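# Sweep lentils into scrap well, set sponge down

## Task

Move every lentil from the counter into the scrap well while all other items stay on the counter. After that, the yellow sponge must rest entirely on clear counter surface, clear of the well and not propped against anything. The robot must not be bearing most of the sponge's weight at the end, and nothing may count as done if it stays in place only because the robot holds it.

## Robot and tools

Robot: one arm with six joints and a two-finger gripper. Every joint list, in rows and in results, uses this order only: waist, forearm roll, elbow, wrist pitch, wrist roll, shoulder. Stated joint ranges in radians: waist, shoulder, forearm roll, wrist pitch and wrist roll -6.283 to 6.283; elbow -2.792 to 2.792. The true end of a joint may differ by up to 0.010 rad.

Frame: the scene frame has its origin on the table top under the arm base, +z up, +y to the left when facing along +x. The base may be tilted relative to the table. end_effector_position (metres) is the point between the closed finger pads; end_effector_quat_wxyz is the orientation. Fingers point along the gripper's +z and close along its y. Closed fingertips extend about 33 mm past that point, fully open about 9 mm; while closing the tips travel about 24 mm further out, so keep clearance above surfaces. The reported hand position can be off, more so at long reach.

A row: 9 numbers, each in [-1, 1]: six joint displacements in the order above, then gripper position, gripper force_limit, gripper speed. Optionally 6 more numbers from 0 to 1 follow: stiffness scales per joint, same order, which persist until changed. Joint numbers are scaled offsets, not poses: 1.0 equals 1.398 rad for waist and shoulder, 2.097 rad for elbow, 2.622 rad for forearm roll, wrist pitch and wrist roll. Gripper position is absolute: +1 fully open (140 mm), pads touch near -0.8, -1 closes until blocked. force_limit -1/0/+1 gives roughly 14/60/107 N; speed -1/0/+1 gives roughly 30/140/250 mm/s.

execute_actions(actions): a list of up to 15 actions; each action is a list of 1 to 15 rows, one row per 1/30 s step, the final row repeated to fill 15 steps. Within an action every row's joint offsets are measured from the angles at that action's start (for the first action, the last reported angles), not from the previous row. An empty list just returns state and images. An action asking a joint to go more than 0.010 rad beyond its range end is refused; if any action is malformed or the first fails that check, nothing in the call runs.

move(target, speed, blocking): target is one row as above, offsets taken from the Joint positions in the latest result that shows them. All joints travel proportionally, so the hand follows a curve; duration is clamped to 0.5 to 10 s. speed is the top rad/s of the joint with most to travel, 0.01 to 2, default 0.5. Gripper values apply at the start. blocking=false returns after 0.5 s while motion continues; until a result shows it ended, other moves and execute_actions are refused, so use wait(0) or stop. The move does not avoid obstacles.

wait(seconds): 0 to 10, lets the scene run with the last command held; returns early if a running move ends. stop(): brakes a running move (needs room); fingers continue. zoom_image(camera, region): camera is cam_head_left (896x504), cam_head_right (896x504) or cam_wrist (616x616, fisheye); region [x0, y0, x1, y1] in pixels, top-left origin, no larger than 504 by 504. finished_scene(scene): ends the current scene by its number; irreversible, and the goal must already hold stably.

Motion limits: joint targets move at most 2.09 rad/s (waist, shoulder), 3.14 (elbow), 3.93 (others), with 0.3 s ramp-up. Targets stay within a lead of the measured angle (0.456 rad waist/shoulder, 0.683 elbow, 0.854 others; with stiffness set, 0.254/0.382/0.477), and are scaled back if they would put the hand over 70 mm from where it is. Big displacements can therefore span several actions; unfinished motion may need re-commanding.

Reading results: Joint positions and velocities (rad, rad/s), Joint targets (current drive goals), joint torques (offset, noisy). object_status: 0 moving, 1 blocked while opening, 2 blocked while closing (a grip), 3 reached request or pads met. After closing with -1, confirm a 2. position_measured is in counts: 3 open, 230 pads together. To squeeze harder while holding, raise force_limit and nudge position (e.g. -1 to -0.98). "joint sent to its limit" means a joint was clipped at its end; "joint command not followed" means the clearance check altered targets; HELD marks held-back steps. The move: line gives the ending (done, off_target, moving, held, fault), limits=held or none, and the joint farthest from target.

Avoid: the arm is stiff, so aiming even slightly past a firm contact can trigger a fault; fast moves hit harder. A fault (joint torque at its load limit: 299 N m waist/shoulder, 140 elbow, 39.6 wrist joints, held weight included; or 144 N external force anywhere) freezes the arm for 10 s and cancels the rest of the call. Long holding heats motors; a MOTOR HOT warning precedes a braking stop. Occasional tugs on held parts or pushes on loose items may occur. Never knock or drop anything off the table, avoid slams and hard pushes, and release the sponge fully so it rests on its own before ending.

Each tool is called after "Call:" by a JSON object that holds its "fn" and its "kwargs".

## Session

Call:
{"fn": "execute_actions", "kwargs": {"actions": []}}

Scene clock: 0.00 s.
end_effector_position=(+0.0238, -0.3578, +0.2468) position_measured=3 object_status=3 end_effector_quat_wxyz=(+0.299, +0.449, +0.823, -0.178) end_effector_velocity=(-0.000, -0.000, +0.000) end_effector_angular_velocity=(-0.001, +0.000, -0.001)
Joint names: [waist, forearm roll, elbow, wrist pitch, wrist roll, shoulder]
Joint positions: [-2.219  0.76   2.509  1.014  3.166 -0.568]
Joint velocities: [ 0.     0.001  0.    -0.001 -0.    -0.   ]
Joint torques (N m, as the joint torque sensors report them, + toward a larger angle): no reading
Joint targets: [-2.219 0.760 2.509 1.014 3.166 -0.568]
Joint stiffness scale: [1. 1. 1. 1. 1. 1.]

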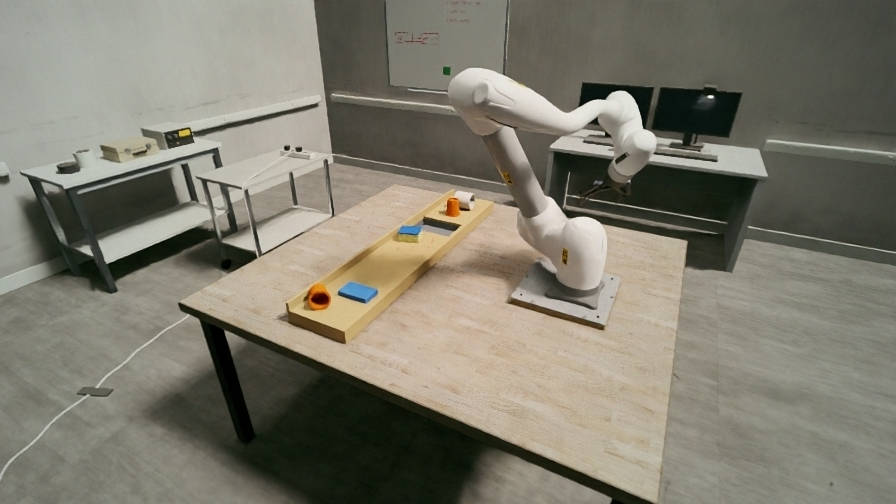

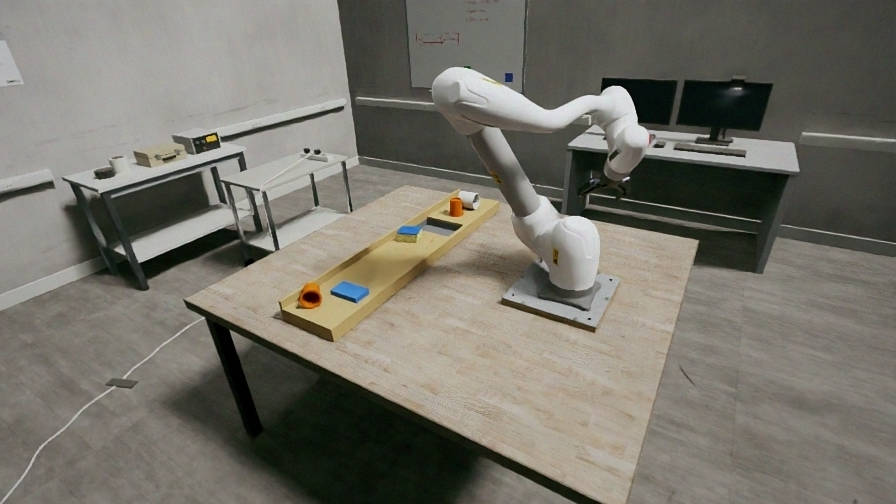

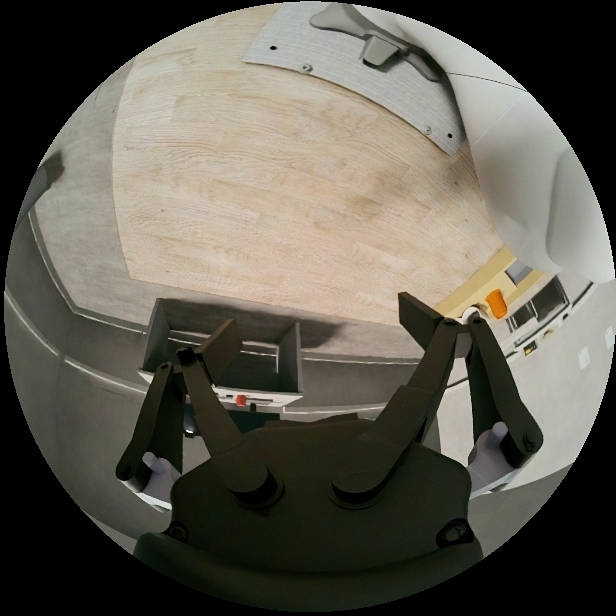

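Call:
{"fn": "zoom_image", "kwargs": {"camera": "cam_head_left", "region": [270, 180, 510, 350]}}

Call:
{"fn": "zoom_image", "kwargs": {"camera": "cam_head_left", "region": [370, 0, 520, 100]}}

Region (270, 180, 510, 350) of cam_head_left's 896x504 image, scaled by 2.100, with more detail than that image has; it fills the top 357 rows of this view, and the rest is white.

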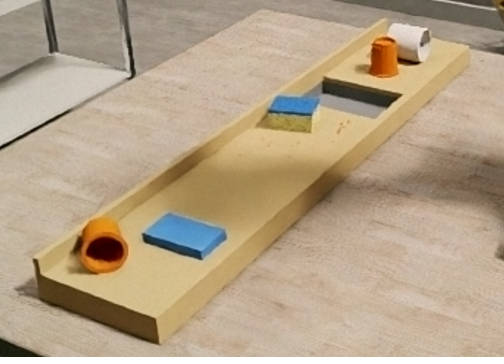

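Region (370, 0, 520, 100) of cam_head_left's 896x504 image, scaled by 3.360, with more detail than that image has.

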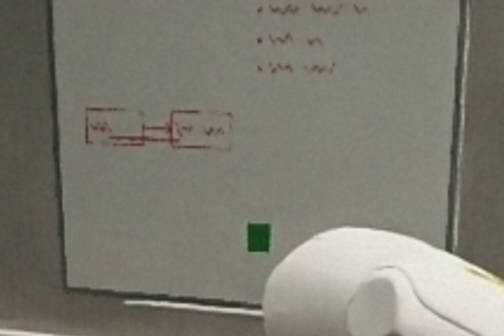

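Call:
{"fn": "move", "kwargs": {"target": [0.9,-0.29,-0.314,0.135,0,0.351,1,0,0], "speed": 1.0}}

Call:
{"fn": "move", "kwargs": {"target": [0.55,0,0,0,-0.08,0,1,0,0], "speed": 1.0}}

Scene clock: 12.47 s.
end_effector_position=(+0.3220, -0.3778, +0.3575) position_measured=3 object_status=3 end_effector_quat_wxyz=(+0.010, -0.301, +0.954, -0.005) end_effector_velocity=(-0.000, +0.001, -0.000) end_effector_angular_velocity=(+0.001, +0.001, +0.000)
Joint names: [waist, forearm roll, elbow, wrist pitch, wrist roll, shoulder]
Joint positions: [-0.966  0.007  1.855  1.363  3.166 -0.081]
Joint velocities: [ 0.    -0.     0.001  0.001 -0.    -0.   ]
Joint torques (N m, as the joint torque sensors report them, + toward a larger angle): [ -0.94   4.15 -43.52   0.69  -0.48 -32.58]
Joint targets: [-0.961 0.000 1.851 1.368 3.166 -0.077]
Joint stiffness scale: [1. 1. 1. 1. 1. 1.]
move: done; limits=none; farthest joint: the forearm roll, 0.007 radians from its target (0.761 radians at the start)

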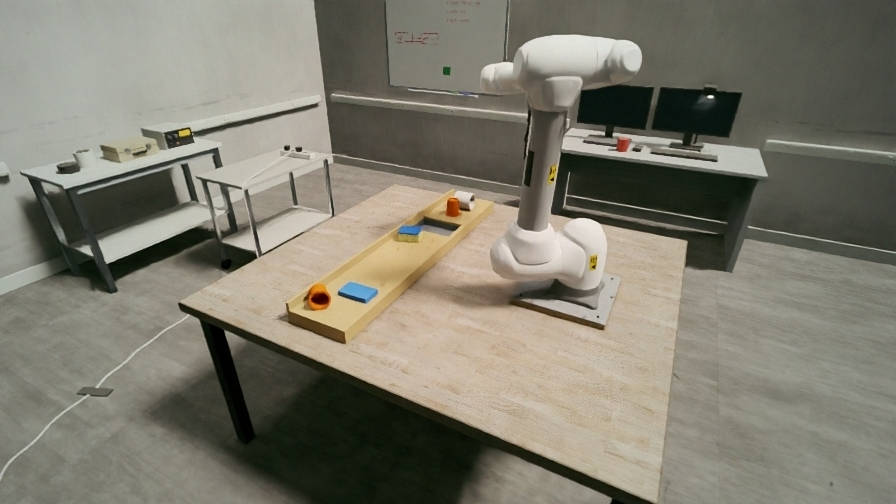

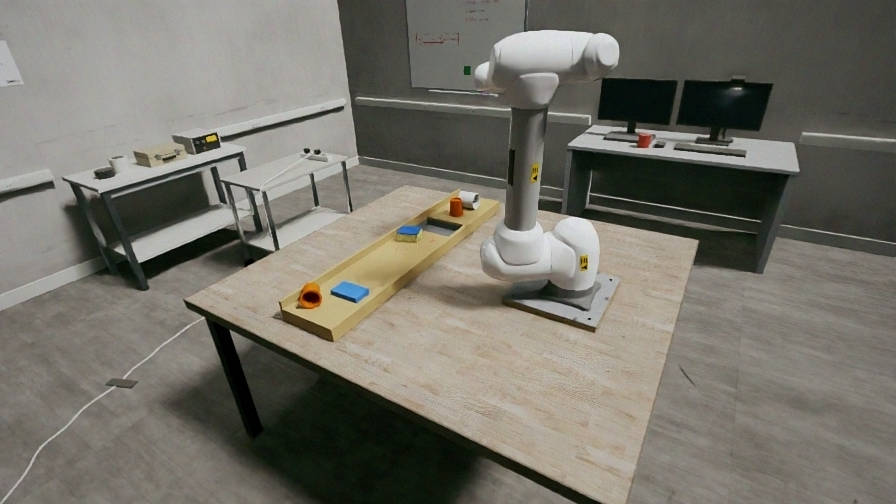

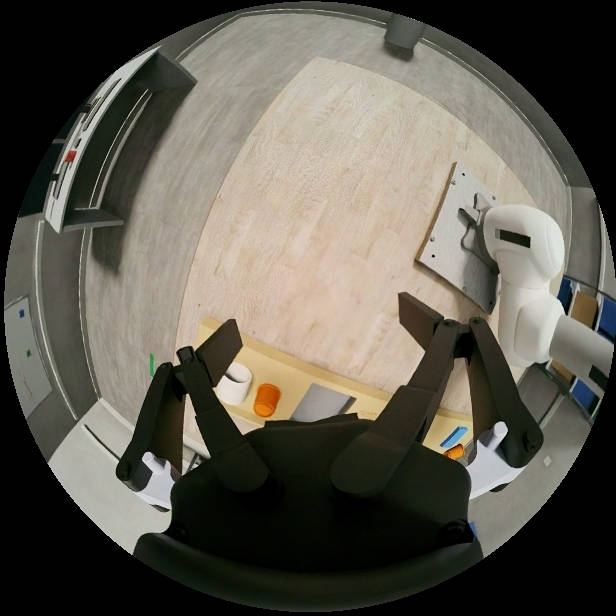

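Scene clock: 13.83 s.
end_effector_position=(+0.4935, -0.0467, +0.3585) position_measured=3 object_status=3 end_effector_quat_wxyz=(-0.007, +0.711, -0.703, +0.006) end_effector_velocity=(+0.001, +0.001, -0.000) end_effector_angular_velocity=(+0.002, +0.000, -0.000)
Joint names: [waist, forearm roll, elbow, wrist pitch, wrist roll, shoulder]
Joint positions: [-0.202  0.007  1.855  1.363  2.958 -0.081]
Joint velocities: [ 0.     0.002 -0.001  0.     0.     0.002]
Joint torques (N m, as the joint torque sensors report them, + toward a larger angle): [ -2.51   4.17 -44.16   0.72  -0.44 -31.65]
Joint targets: [-0.197 0.007 1.855 1.363 2.956 -0.081]
Joint stiffness scale: [1. 1. 1. 1. 1. 1.]
move: done; limits=none; farthest joint: the waist, 0.005 radians from its target (0.769 radians at the start)

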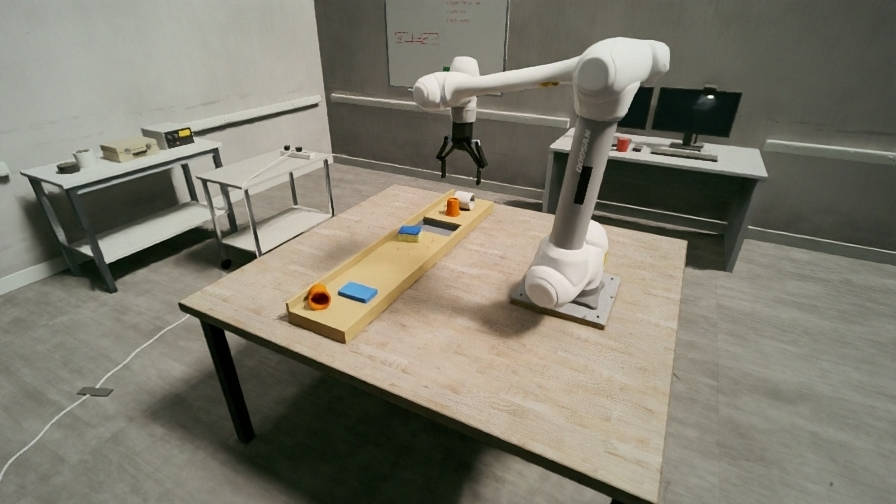

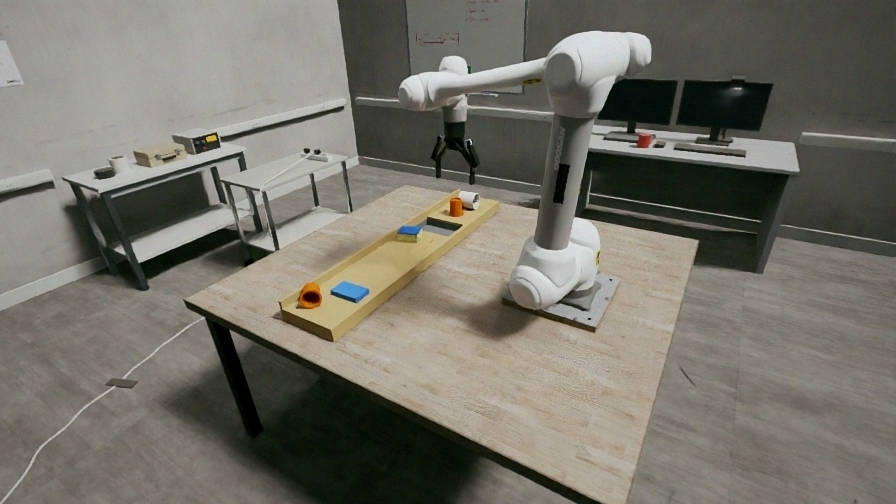

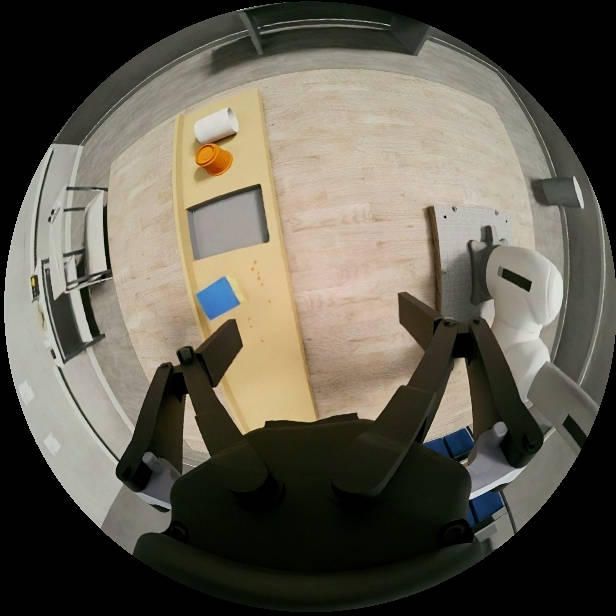

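Call:
{"fn": "move", "kwargs": {"target": [0.03,0,-0.064,-0.066,0.016,0.222,1,0,0], "speed": 0.7}}

Call:
{"fn": "zoom_image", "kwargs": {"camera": "cam_wrist", "region": [160, 100, 480, 430]}}

Scene clock: 21.40 s.
end_effector_position=(+0.6528, -0.0498, +0.2519) position_measured=3 object_status=3 end_effector_quat_wxyz=(-0.004, +0.710, -0.704, +0.002) end_effector_velocity=(+0.001, -0.000, +0.001) end_effector_angular_velocity=(-0.001, -0.002, +0.000)
Joint names: [waist, forearm roll, elbow, wrist pitch, wrist roll, shoulder]
Joint positions: [-0.165  0.007  1.725  1.195  2.998  0.227]
Joint velocities: [ 0.    -0.001 -0.002 -0.     0.    -0.   ]
Joint torques (N m, as the joint torque sensors report them, + toward a larger angle): [ -1.14   4.16 -41.09   0.25  -0.35 -65.19]
Joint targets: [-0.160 0.007 1.721 1.190 3.000 0.230]
Joint stiffness scale: [1. 1. 1. 1. 1. 1.]
move: done; limits=none; farthest joint: the waist, 0.005 radians from its target (0.042 radians at the start)

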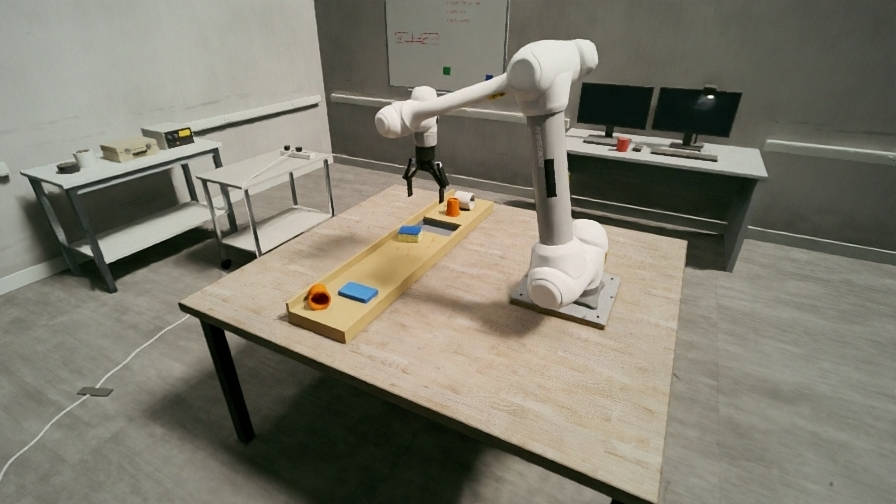

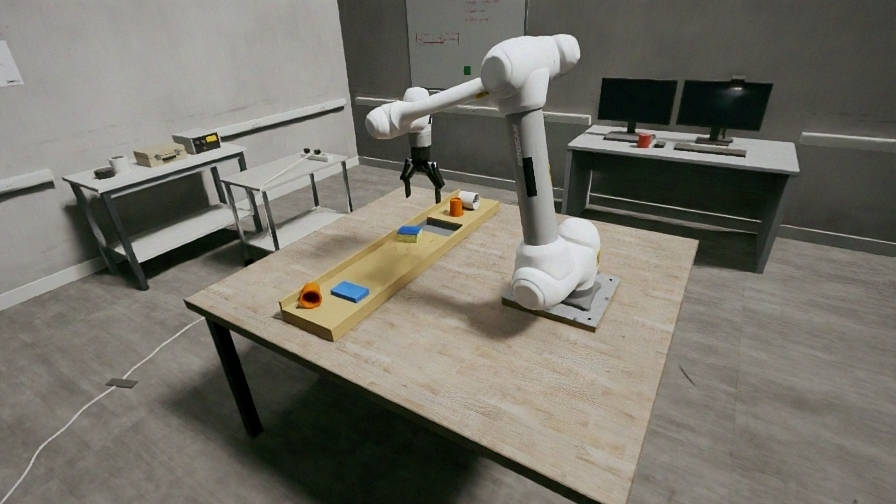

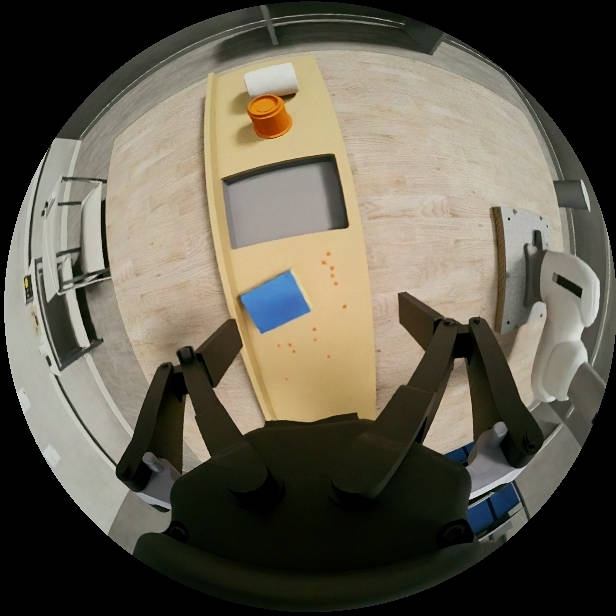

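Region (160, 100, 480, 430) of cam_wrist's 616x616 image, scaled by 1.527, with more detail than that image has; it fills the left 489 columns of this view, and the rest is white.

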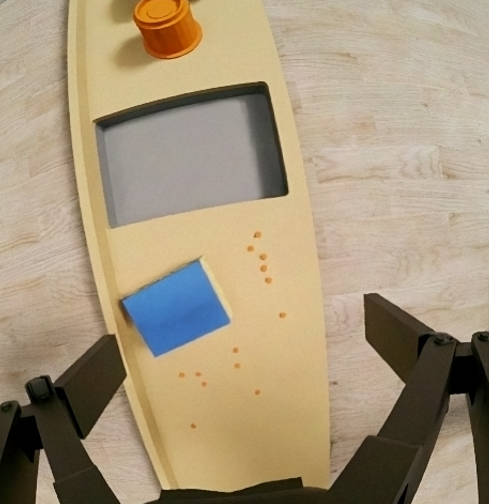

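Call:
{"fn": "move", "kwargs": {"target": [0,0,0.0515,-0.068,0,0.0494,1,0,0]}}

Scene clock: 32.63 s.
end_effector_position=(+0.6521, -0.0501, +0.1566) position_measured=3 object_status=3 end_effector_quat_wxyz=(-0.005, +0.710, -0.705, +0.004) end_effector_velocity=(+0.001, +0.000, +0.000) end_effector_angular_velocity=(-0.000, -0.001, +0.001)
Joint names: [waist, forearm roll, elbow, wrist pitch, wrist roll, shoulder]
Joint positions: [-0.165  0.007  1.829  1.022  2.998  0.293]
Joint velocities: [ 0.    -0.    -0.001 -0.001 -0.     0.   ]
Joint torques (N m, as the joint torque sensors report them, + toward a larger angle): [ -1.32   3.67 -38.18   0.52  -0.48 -66.25]
Joint targets: [-0.165 0.007 1.833 1.017 2.998 0.296]
Joint stiffness scale: [1. 1. 1. 1. 1. 1.]
move: done; limits=none; farthest joint: the wrist pitch, 0.005 radians from its target (0.178 radians at the start)

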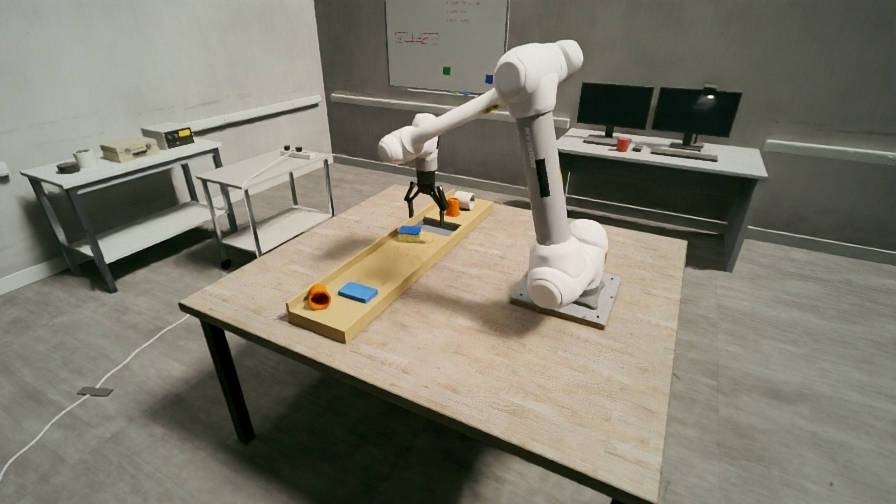

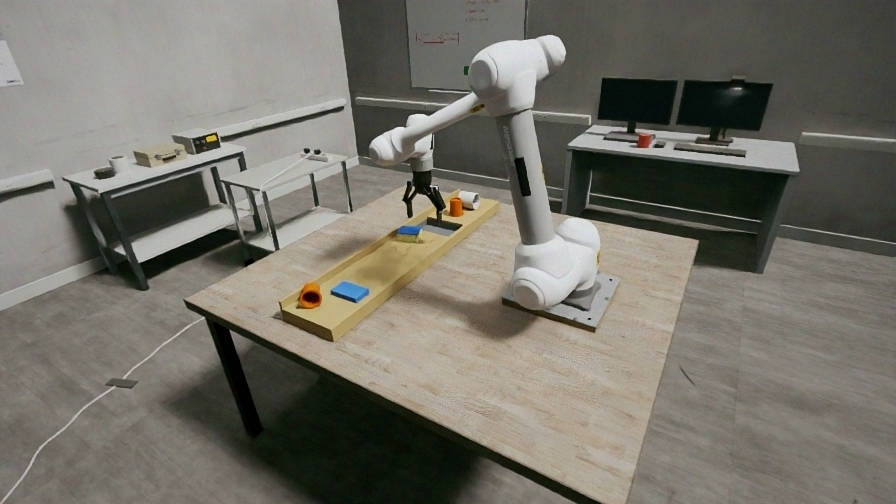

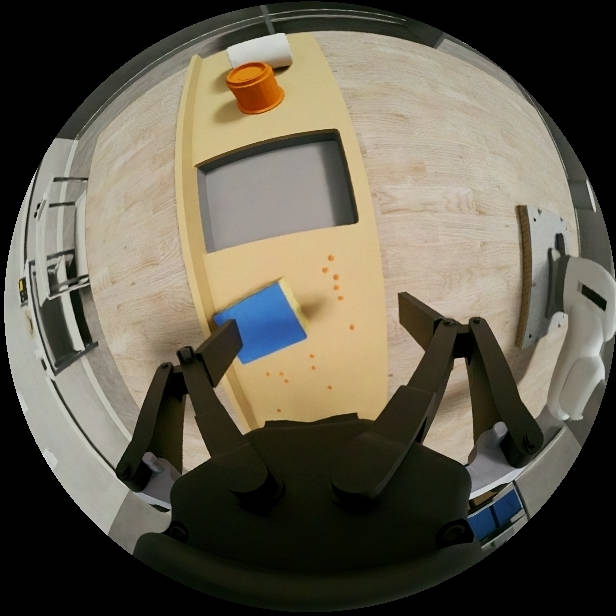

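Call:
{"fn": "move", "kwargs": {"target": [0.031,0,-0.0745,0.019,0.492,0.075,1,0,0], "speed": 1.2}}

Scene clock: 42.77 s.
end_effector_position=(+0.7283, -0.0322, +0.1609) position_measured=3 object_status=3 end_effector_quat_wxyz=(+0.009, -0.164, +0.986, -0.001) end_effector_velocity=(+0.001, +0.000, +0.001) end_effector_angular_velocity=(+0.001, -0.002, -0.001)
Joint names: [waist, forearm roll, elbow, wrist pitch, wrist roll, shoulder]
Joint positions: [-0.127  0.007  1.677  1.067  4.285  0.394]
Joint velocities: [ 0.     0.001 -0.001 -0.001  0.001 -0.   ]
Joint torques (N m, as the joint torque sensors report them, + toward a larger angle): [ -1.39   3.89 -38.17   0.4   -0.58 -77.5 ]
Joint targets: [-0.122 0.007 1.673 1.071 4.288 0.398]
Joint stiffness scale: [1. 1. 1. 1. 1. 1.]
move: done; limits=none; farthest joint: the waist, 0.005 radians from its target (0.043 radians at the start)

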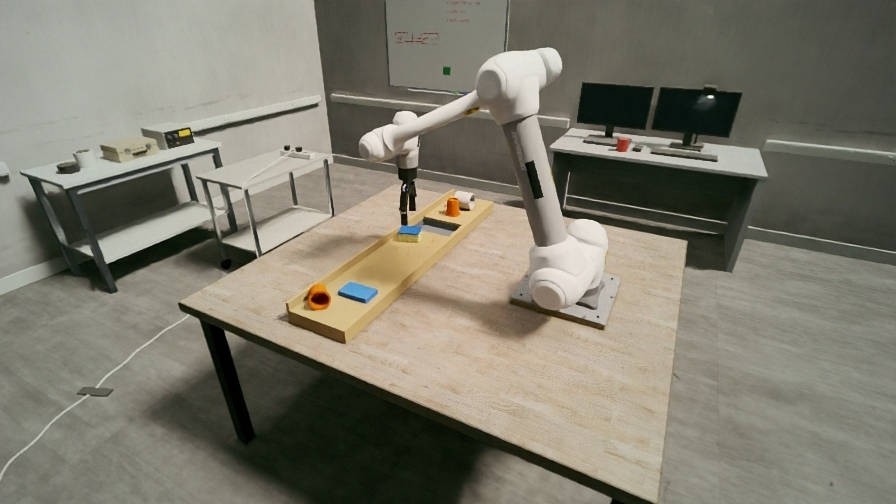

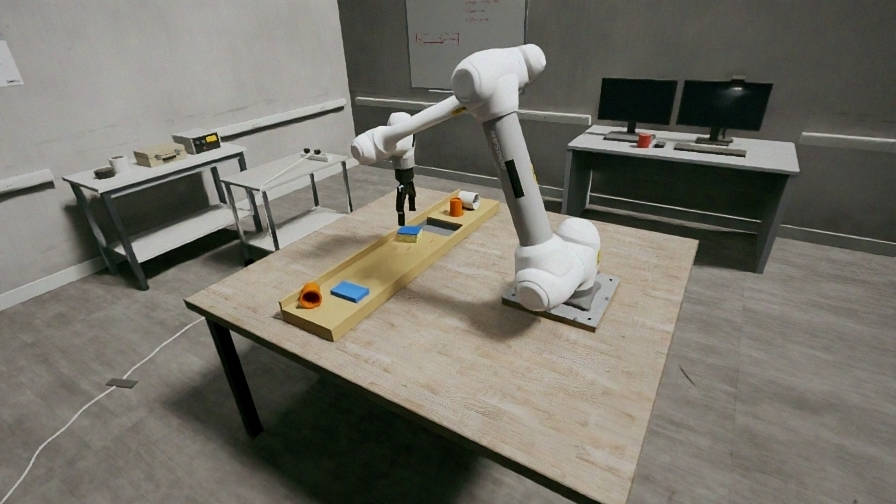

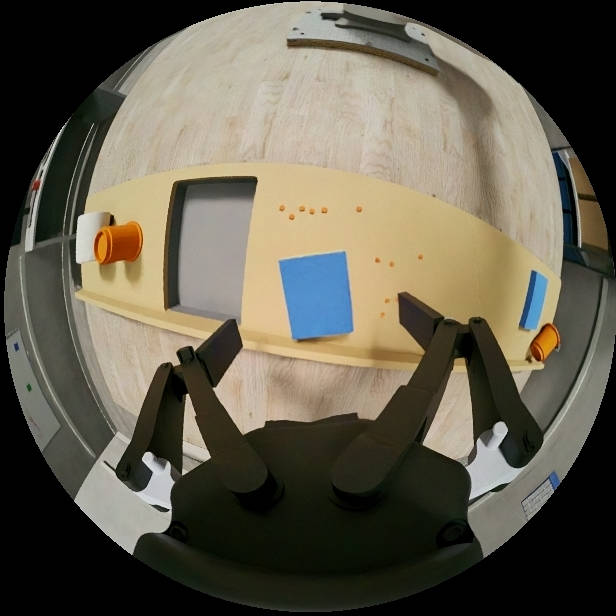

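Call:
{"fn": "move", "kwargs": {"target": [0,0,0.030,-0.034,0,0.0215,0.5,-0.5,0.5], "speed": 0.2}}

Call:
{"fn": "zoom_image", "kwargs": {"camera": "cam_head_left", "region": [360, 170, 480, 270]}}

Scene clock: 47.53 s.
end_effector_position=(+0.7191, -0.0315, +0.1132) position_measured=66 object_status=3 end_effector_quat_wxyz=(+0.008, -0.164, +0.986, -0.001) end_effector_velocity=(+0.001, -0.000, +0.001) end_effector_angular_velocity=(-0.001, -0.003, +0.001)
Joint names: [waist, forearm roll, elbow, wrist pitch, wrist roll, shoulder]
Joint positions: [-0.127  0.007  1.736  0.982  4.285  0.421]
Joint velocities: [-0.    -0.001 -0.    -0.002 -0.    -0.001]
Joint torques (N m, as the joint torque sensors report them, + toward a larger angle): [ -2.21   3.57 -37.56   0.3   -0.31 -78.65]
Joint targets: [-0.127 0.007 1.740 0.978 4.285 0.424]
Joint stiffness scale: [1. 1. 1. 1. 1. 1.]
move: done; limits=none; farthest joint: the elbow, 0.004 radians from its target (0.063 radians at the start)

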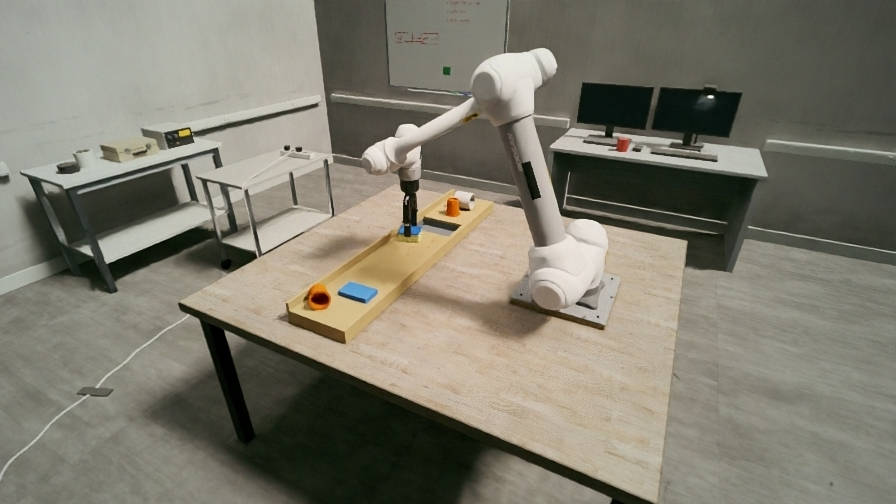

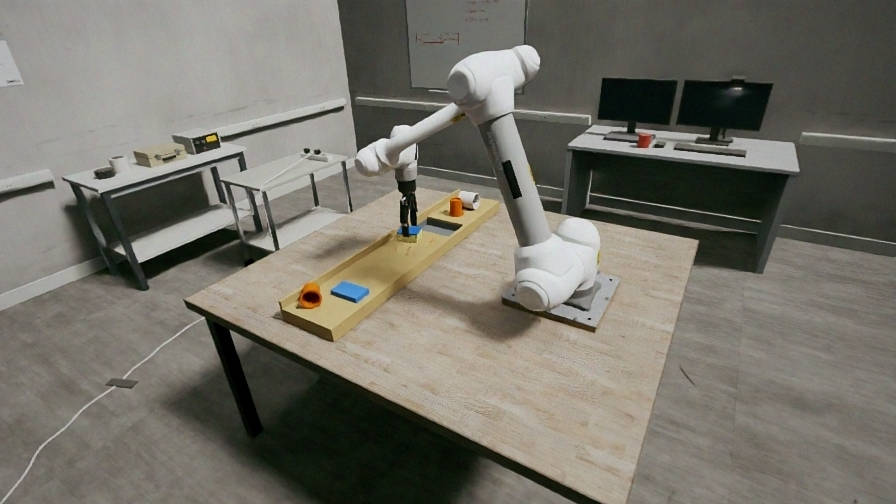

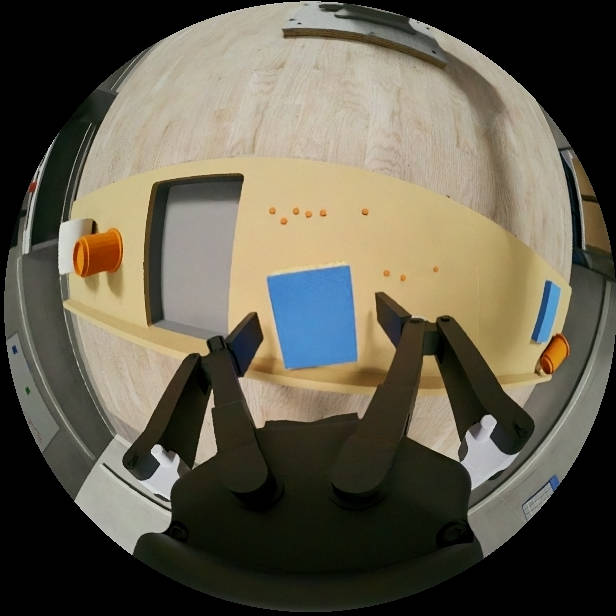

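Region (360, 170, 480, 270) of cam_head_left's 896x504 image, scaled by 4.200, with more detail than that image has.

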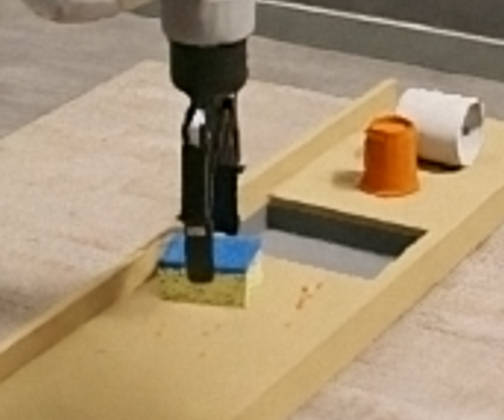

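Call:
{"fn": "move", "kwargs": {"target": [0,0,0.0108,-0.0145,0,0.0135,0.5,-0.5,0.5], "speed": 0.1}}

Call:
{"fn": "move", "kwargs": {"target": [0,0,0,0,0,0,-1,-0.3,0]}}

Call:
{"fn": "zoom_image", "kwargs": {"camera": "cam_head_left", "region": [360, 170, 480, 270]}}

Scene clock: 51.73 s.
end_effector_position=(+0.7171, -0.0314, +0.0936) position_measured=66 object_status=3 end_effector_quat_wxyz=(+0.008, -0.164, +0.987, -0.001) end_effector_velocity=(+0.000, +0.000, -0.001) end_effector_angular_velocity=(+0.000, +0.001, +0.000)
Joint names: [waist, forearm roll, elbow, wrist pitch, wrist roll, shoulder]
Joint positions: [-0.127  0.007  1.754  0.949  4.285  0.436]
Joint velocities: [ 0.     0.    -0.    -0.    -0.     0.002]
Joint torques (N m, as the joint torque sensors report them, + toward a larger angle): [ -1.46   3.52 -36.57   0.3   -0.12 -76.6 ]
Joint targets: [-0.127 0.007 1.758 0.944 4.285 0.440]
Joint stiffness scale: [1. 1. 1. 1. 1. 1.]
move: done; limits=none; farthest joint: the wrist pitch, 0.005 radians from its target (0.038 radians at the start)

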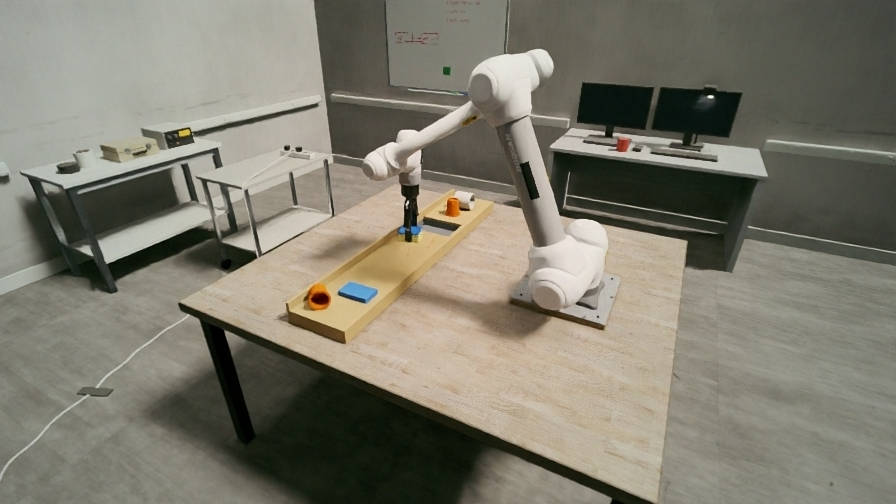

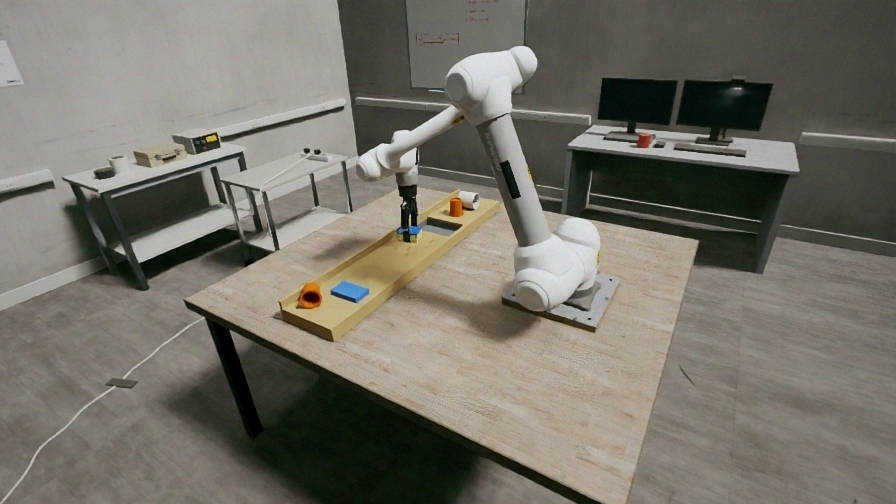

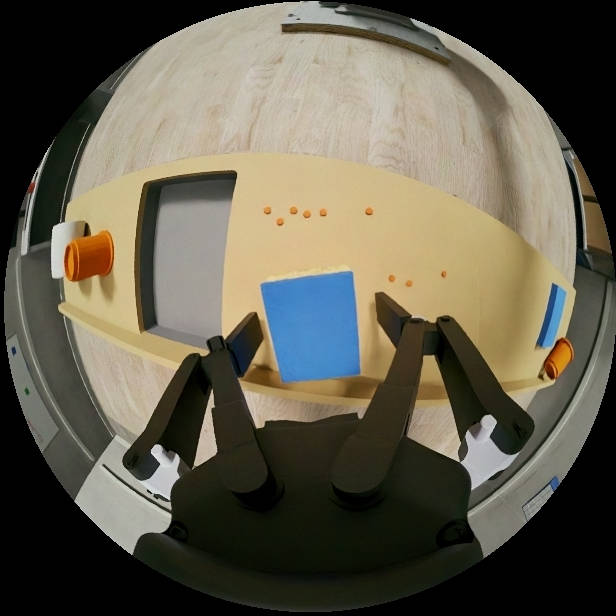

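Scene clock: 52.70 s.
end_effector_position=(+0.7171, -0.0314, +0.0936) position_measured=232 object_status=3 end_effector_quat_wxyz=(+0.008, -0.164, +0.987, -0.001) end_effector_velocity=(+0.000, -0.000, +0.001) end_effector_angular_velocity=(+0.000, -0.002, -0.001)
Joint names: [waist, forearm roll, elbow, wrist pitch, wrist roll, shoulder]
Joint positions: [-0.127  0.007  1.754  0.949  4.285  0.436]
Joint velocities: [-0.001  0.    -0.    -0.    -0.    -0.001]
Joint torques (N m, as the joint torque sensors report them, + toward a larger angle): [ -2.9    3.44 -33.49   0.3   -0.35 -73.97]
Joint targets: [-0.127 0.007 1.754 0.949 4.285 0.436]
Joint stiffness scale: [1. 1. 1. 1. 1. 1.]
move: done; limits=none; farthest joint: the waist, 0.000 radians from its target (0.000 radians at the start)

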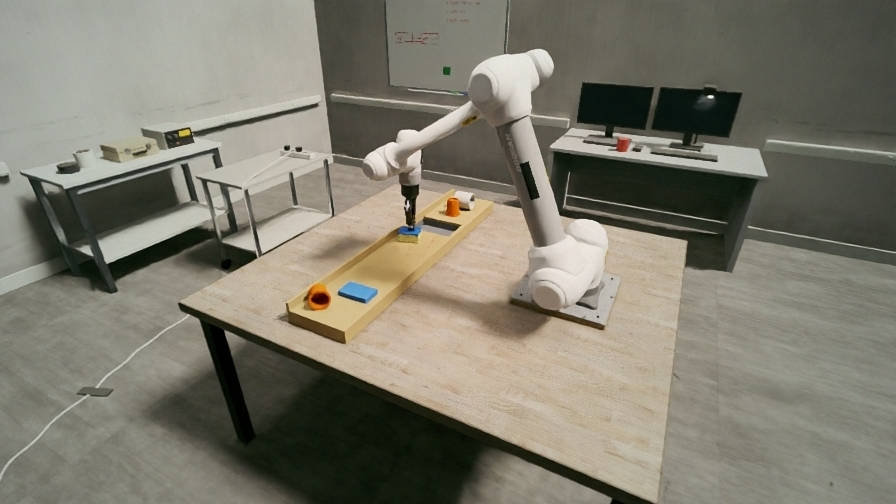

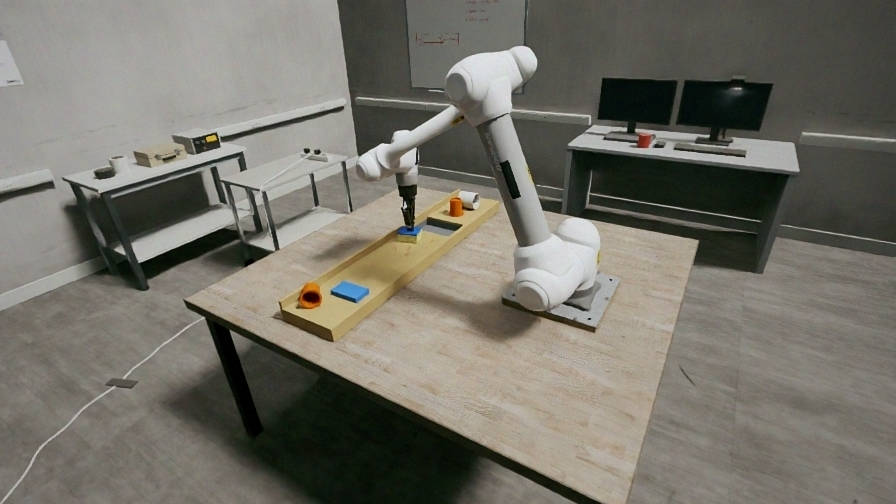

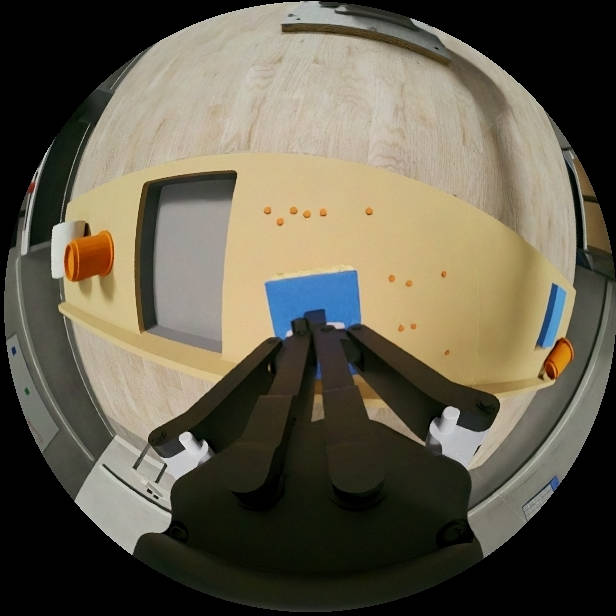

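Region (360, 170, 480, 270) of cam_head_left's 896x504 image, scaled by 4.200, with more detail than that image has.

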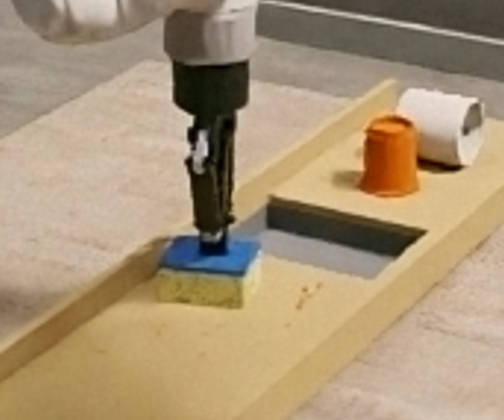

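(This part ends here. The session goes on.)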